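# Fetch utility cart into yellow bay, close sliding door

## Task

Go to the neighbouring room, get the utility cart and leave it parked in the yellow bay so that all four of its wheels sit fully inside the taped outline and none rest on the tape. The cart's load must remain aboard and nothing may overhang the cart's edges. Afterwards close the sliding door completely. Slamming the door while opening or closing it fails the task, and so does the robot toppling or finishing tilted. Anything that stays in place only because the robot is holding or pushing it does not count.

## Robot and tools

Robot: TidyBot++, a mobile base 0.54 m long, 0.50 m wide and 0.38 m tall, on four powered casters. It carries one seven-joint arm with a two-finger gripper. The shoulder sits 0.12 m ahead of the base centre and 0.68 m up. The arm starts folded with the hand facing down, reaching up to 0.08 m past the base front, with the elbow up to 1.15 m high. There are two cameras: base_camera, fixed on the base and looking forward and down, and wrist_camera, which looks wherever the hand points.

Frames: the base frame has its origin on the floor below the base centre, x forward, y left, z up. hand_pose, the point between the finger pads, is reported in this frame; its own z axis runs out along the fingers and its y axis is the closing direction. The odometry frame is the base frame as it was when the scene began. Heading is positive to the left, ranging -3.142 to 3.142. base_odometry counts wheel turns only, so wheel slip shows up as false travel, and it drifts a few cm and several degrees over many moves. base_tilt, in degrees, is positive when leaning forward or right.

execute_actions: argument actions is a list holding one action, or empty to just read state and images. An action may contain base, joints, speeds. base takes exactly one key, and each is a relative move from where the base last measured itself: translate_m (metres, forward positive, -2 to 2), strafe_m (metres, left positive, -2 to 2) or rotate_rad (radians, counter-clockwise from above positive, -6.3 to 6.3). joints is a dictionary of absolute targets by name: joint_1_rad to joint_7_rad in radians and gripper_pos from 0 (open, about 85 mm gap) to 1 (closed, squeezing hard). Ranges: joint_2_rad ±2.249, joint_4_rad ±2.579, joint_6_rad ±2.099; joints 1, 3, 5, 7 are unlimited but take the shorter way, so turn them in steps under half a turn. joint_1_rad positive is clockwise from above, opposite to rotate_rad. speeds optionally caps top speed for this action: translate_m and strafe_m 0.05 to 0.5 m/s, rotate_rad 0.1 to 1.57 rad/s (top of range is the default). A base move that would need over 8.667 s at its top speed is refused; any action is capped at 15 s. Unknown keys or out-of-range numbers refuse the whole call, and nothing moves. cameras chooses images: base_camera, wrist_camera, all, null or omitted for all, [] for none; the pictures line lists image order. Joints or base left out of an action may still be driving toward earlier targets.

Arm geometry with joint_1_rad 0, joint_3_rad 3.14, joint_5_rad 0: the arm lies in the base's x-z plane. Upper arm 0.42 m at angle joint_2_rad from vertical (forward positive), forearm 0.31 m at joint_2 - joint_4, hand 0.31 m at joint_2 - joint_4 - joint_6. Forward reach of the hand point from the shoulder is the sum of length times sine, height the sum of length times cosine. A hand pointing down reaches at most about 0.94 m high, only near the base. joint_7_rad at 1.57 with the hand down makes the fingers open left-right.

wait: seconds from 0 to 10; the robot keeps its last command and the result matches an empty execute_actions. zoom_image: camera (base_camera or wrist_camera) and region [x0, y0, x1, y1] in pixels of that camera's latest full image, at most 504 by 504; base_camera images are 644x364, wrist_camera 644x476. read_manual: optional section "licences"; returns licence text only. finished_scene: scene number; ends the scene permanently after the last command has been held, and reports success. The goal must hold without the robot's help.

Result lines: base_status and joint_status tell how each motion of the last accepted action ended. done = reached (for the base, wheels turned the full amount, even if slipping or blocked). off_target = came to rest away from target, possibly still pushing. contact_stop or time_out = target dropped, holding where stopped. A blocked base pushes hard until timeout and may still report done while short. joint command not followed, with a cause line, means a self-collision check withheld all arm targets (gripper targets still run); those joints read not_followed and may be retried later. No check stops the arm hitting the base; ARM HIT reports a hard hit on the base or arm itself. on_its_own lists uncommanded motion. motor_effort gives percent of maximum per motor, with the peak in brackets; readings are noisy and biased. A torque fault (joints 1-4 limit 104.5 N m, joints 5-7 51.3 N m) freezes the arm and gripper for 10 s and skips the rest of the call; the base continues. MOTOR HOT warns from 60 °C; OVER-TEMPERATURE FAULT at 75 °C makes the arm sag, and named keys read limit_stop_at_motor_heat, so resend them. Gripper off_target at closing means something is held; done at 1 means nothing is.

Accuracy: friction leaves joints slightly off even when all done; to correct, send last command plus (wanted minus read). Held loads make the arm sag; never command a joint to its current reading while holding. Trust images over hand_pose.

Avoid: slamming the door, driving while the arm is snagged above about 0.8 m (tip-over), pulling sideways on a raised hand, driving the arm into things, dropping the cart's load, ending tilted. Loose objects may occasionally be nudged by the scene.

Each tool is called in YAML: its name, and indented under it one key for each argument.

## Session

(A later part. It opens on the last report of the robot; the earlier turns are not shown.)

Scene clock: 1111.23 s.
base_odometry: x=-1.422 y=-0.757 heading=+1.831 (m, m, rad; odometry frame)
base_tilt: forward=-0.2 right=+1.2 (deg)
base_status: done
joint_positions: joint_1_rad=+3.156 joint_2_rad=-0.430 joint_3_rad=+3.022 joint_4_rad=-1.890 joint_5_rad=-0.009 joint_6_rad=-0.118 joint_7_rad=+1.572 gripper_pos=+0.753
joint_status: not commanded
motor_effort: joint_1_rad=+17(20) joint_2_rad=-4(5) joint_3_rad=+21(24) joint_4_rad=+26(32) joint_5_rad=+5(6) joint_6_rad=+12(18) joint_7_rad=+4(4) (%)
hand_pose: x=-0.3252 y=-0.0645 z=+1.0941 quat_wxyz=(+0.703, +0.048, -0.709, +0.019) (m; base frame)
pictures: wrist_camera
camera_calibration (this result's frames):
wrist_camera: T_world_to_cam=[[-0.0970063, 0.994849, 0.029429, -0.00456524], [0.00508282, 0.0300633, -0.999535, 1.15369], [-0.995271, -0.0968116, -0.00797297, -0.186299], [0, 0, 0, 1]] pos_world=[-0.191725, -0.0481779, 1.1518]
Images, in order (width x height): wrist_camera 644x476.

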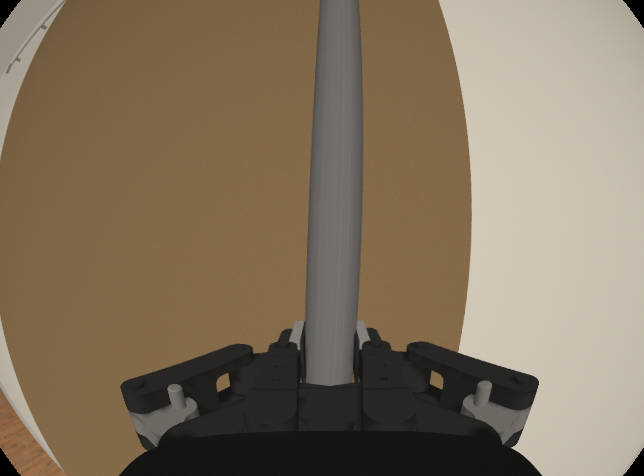

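execute_actions:
  actions:
    - {"base":{"translate_m":0.1},"joints":{"joint_1_rad":3.15,"joint_3_rad":3.015,"gripper_pos":0.0},"speeds":{"translate_m":0.15}}

Scene clock: 1128.30 s.
base_odometry: x=-1.448 y=-0.660 heading=+1.831 (m, m, rad; odometry frame)
base_tilt: forward=-0.2 right=+1.2 (deg)
base_status: done
joint_positions: joint_1_rad=+3.158 joint_2_rad=-0.412 joint_3_rad=+3.025 joint_4_rad=-1.869 joint_5_rad=-0.009 joint_6_rad=-0.105 joint_7_rad=+1.572 gripper_pos=+0.000
joint_status: all done
motor_effort: joint_1_rad=+0(16) joint_2_rad=-6(21) joint_3_rad=+2(20) joint_4_rad=+22(24) joint_5_rad=+0(6) joint_6_rad=+10(11) joint_7_rad=+0(4) (%)
hand_pose: x=-0.3322 y=-0.0625 z=+1.1035 quat_wxyz=(+0.709, +0.046, -0.703, +0.019) (m; base frame)
pictures: base_camera, wrist_camera
camera_calibration (this result's frames):
wrist_camera: T_world_to_cam=[[-0.0934355, 0.995281, 0.0261887, -0.00276453], [-0.0109083, 0.0252788, -0.999621, 1.1575], [-0.995566, -0.0936858, 0.00849491, -0.211112], [0, 0, 0, 1]] pos_world=[-0.197808, -0.046287, 1.15893]
Images, in order (width x height): base_camera 644x364, wrist_camera 644x476.

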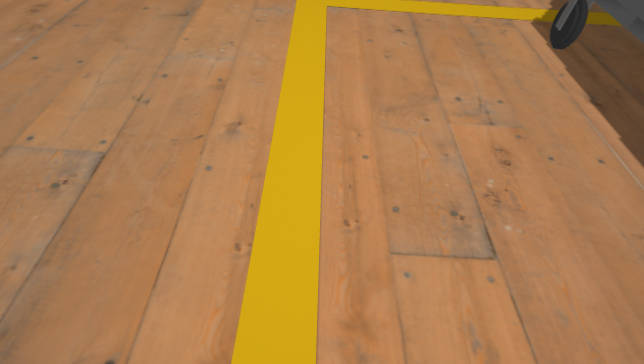

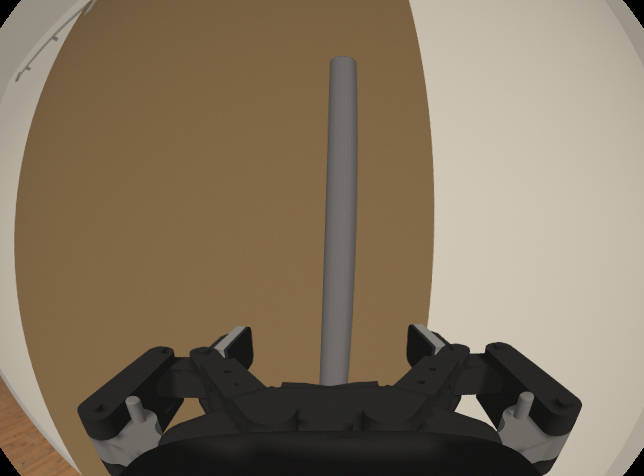

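Door appears shut; checking the front-left wheel against the far tape.

zoom_image:
  camera: "base_camera"
  region: [484, 0, 644, 90]

Region (484, 0, 644, 90) of base_camera's 644x364 image, scaled by 3.150; it fills the top 284 rows of this view, and the rest is white.

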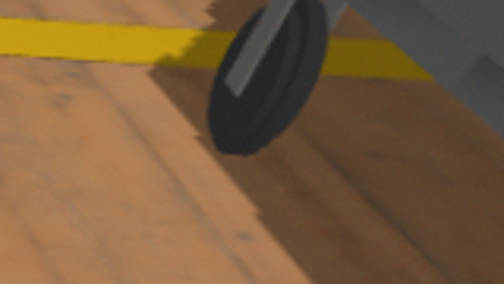

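finished_scene:
  scene: 2

The scene is finished: the task was done.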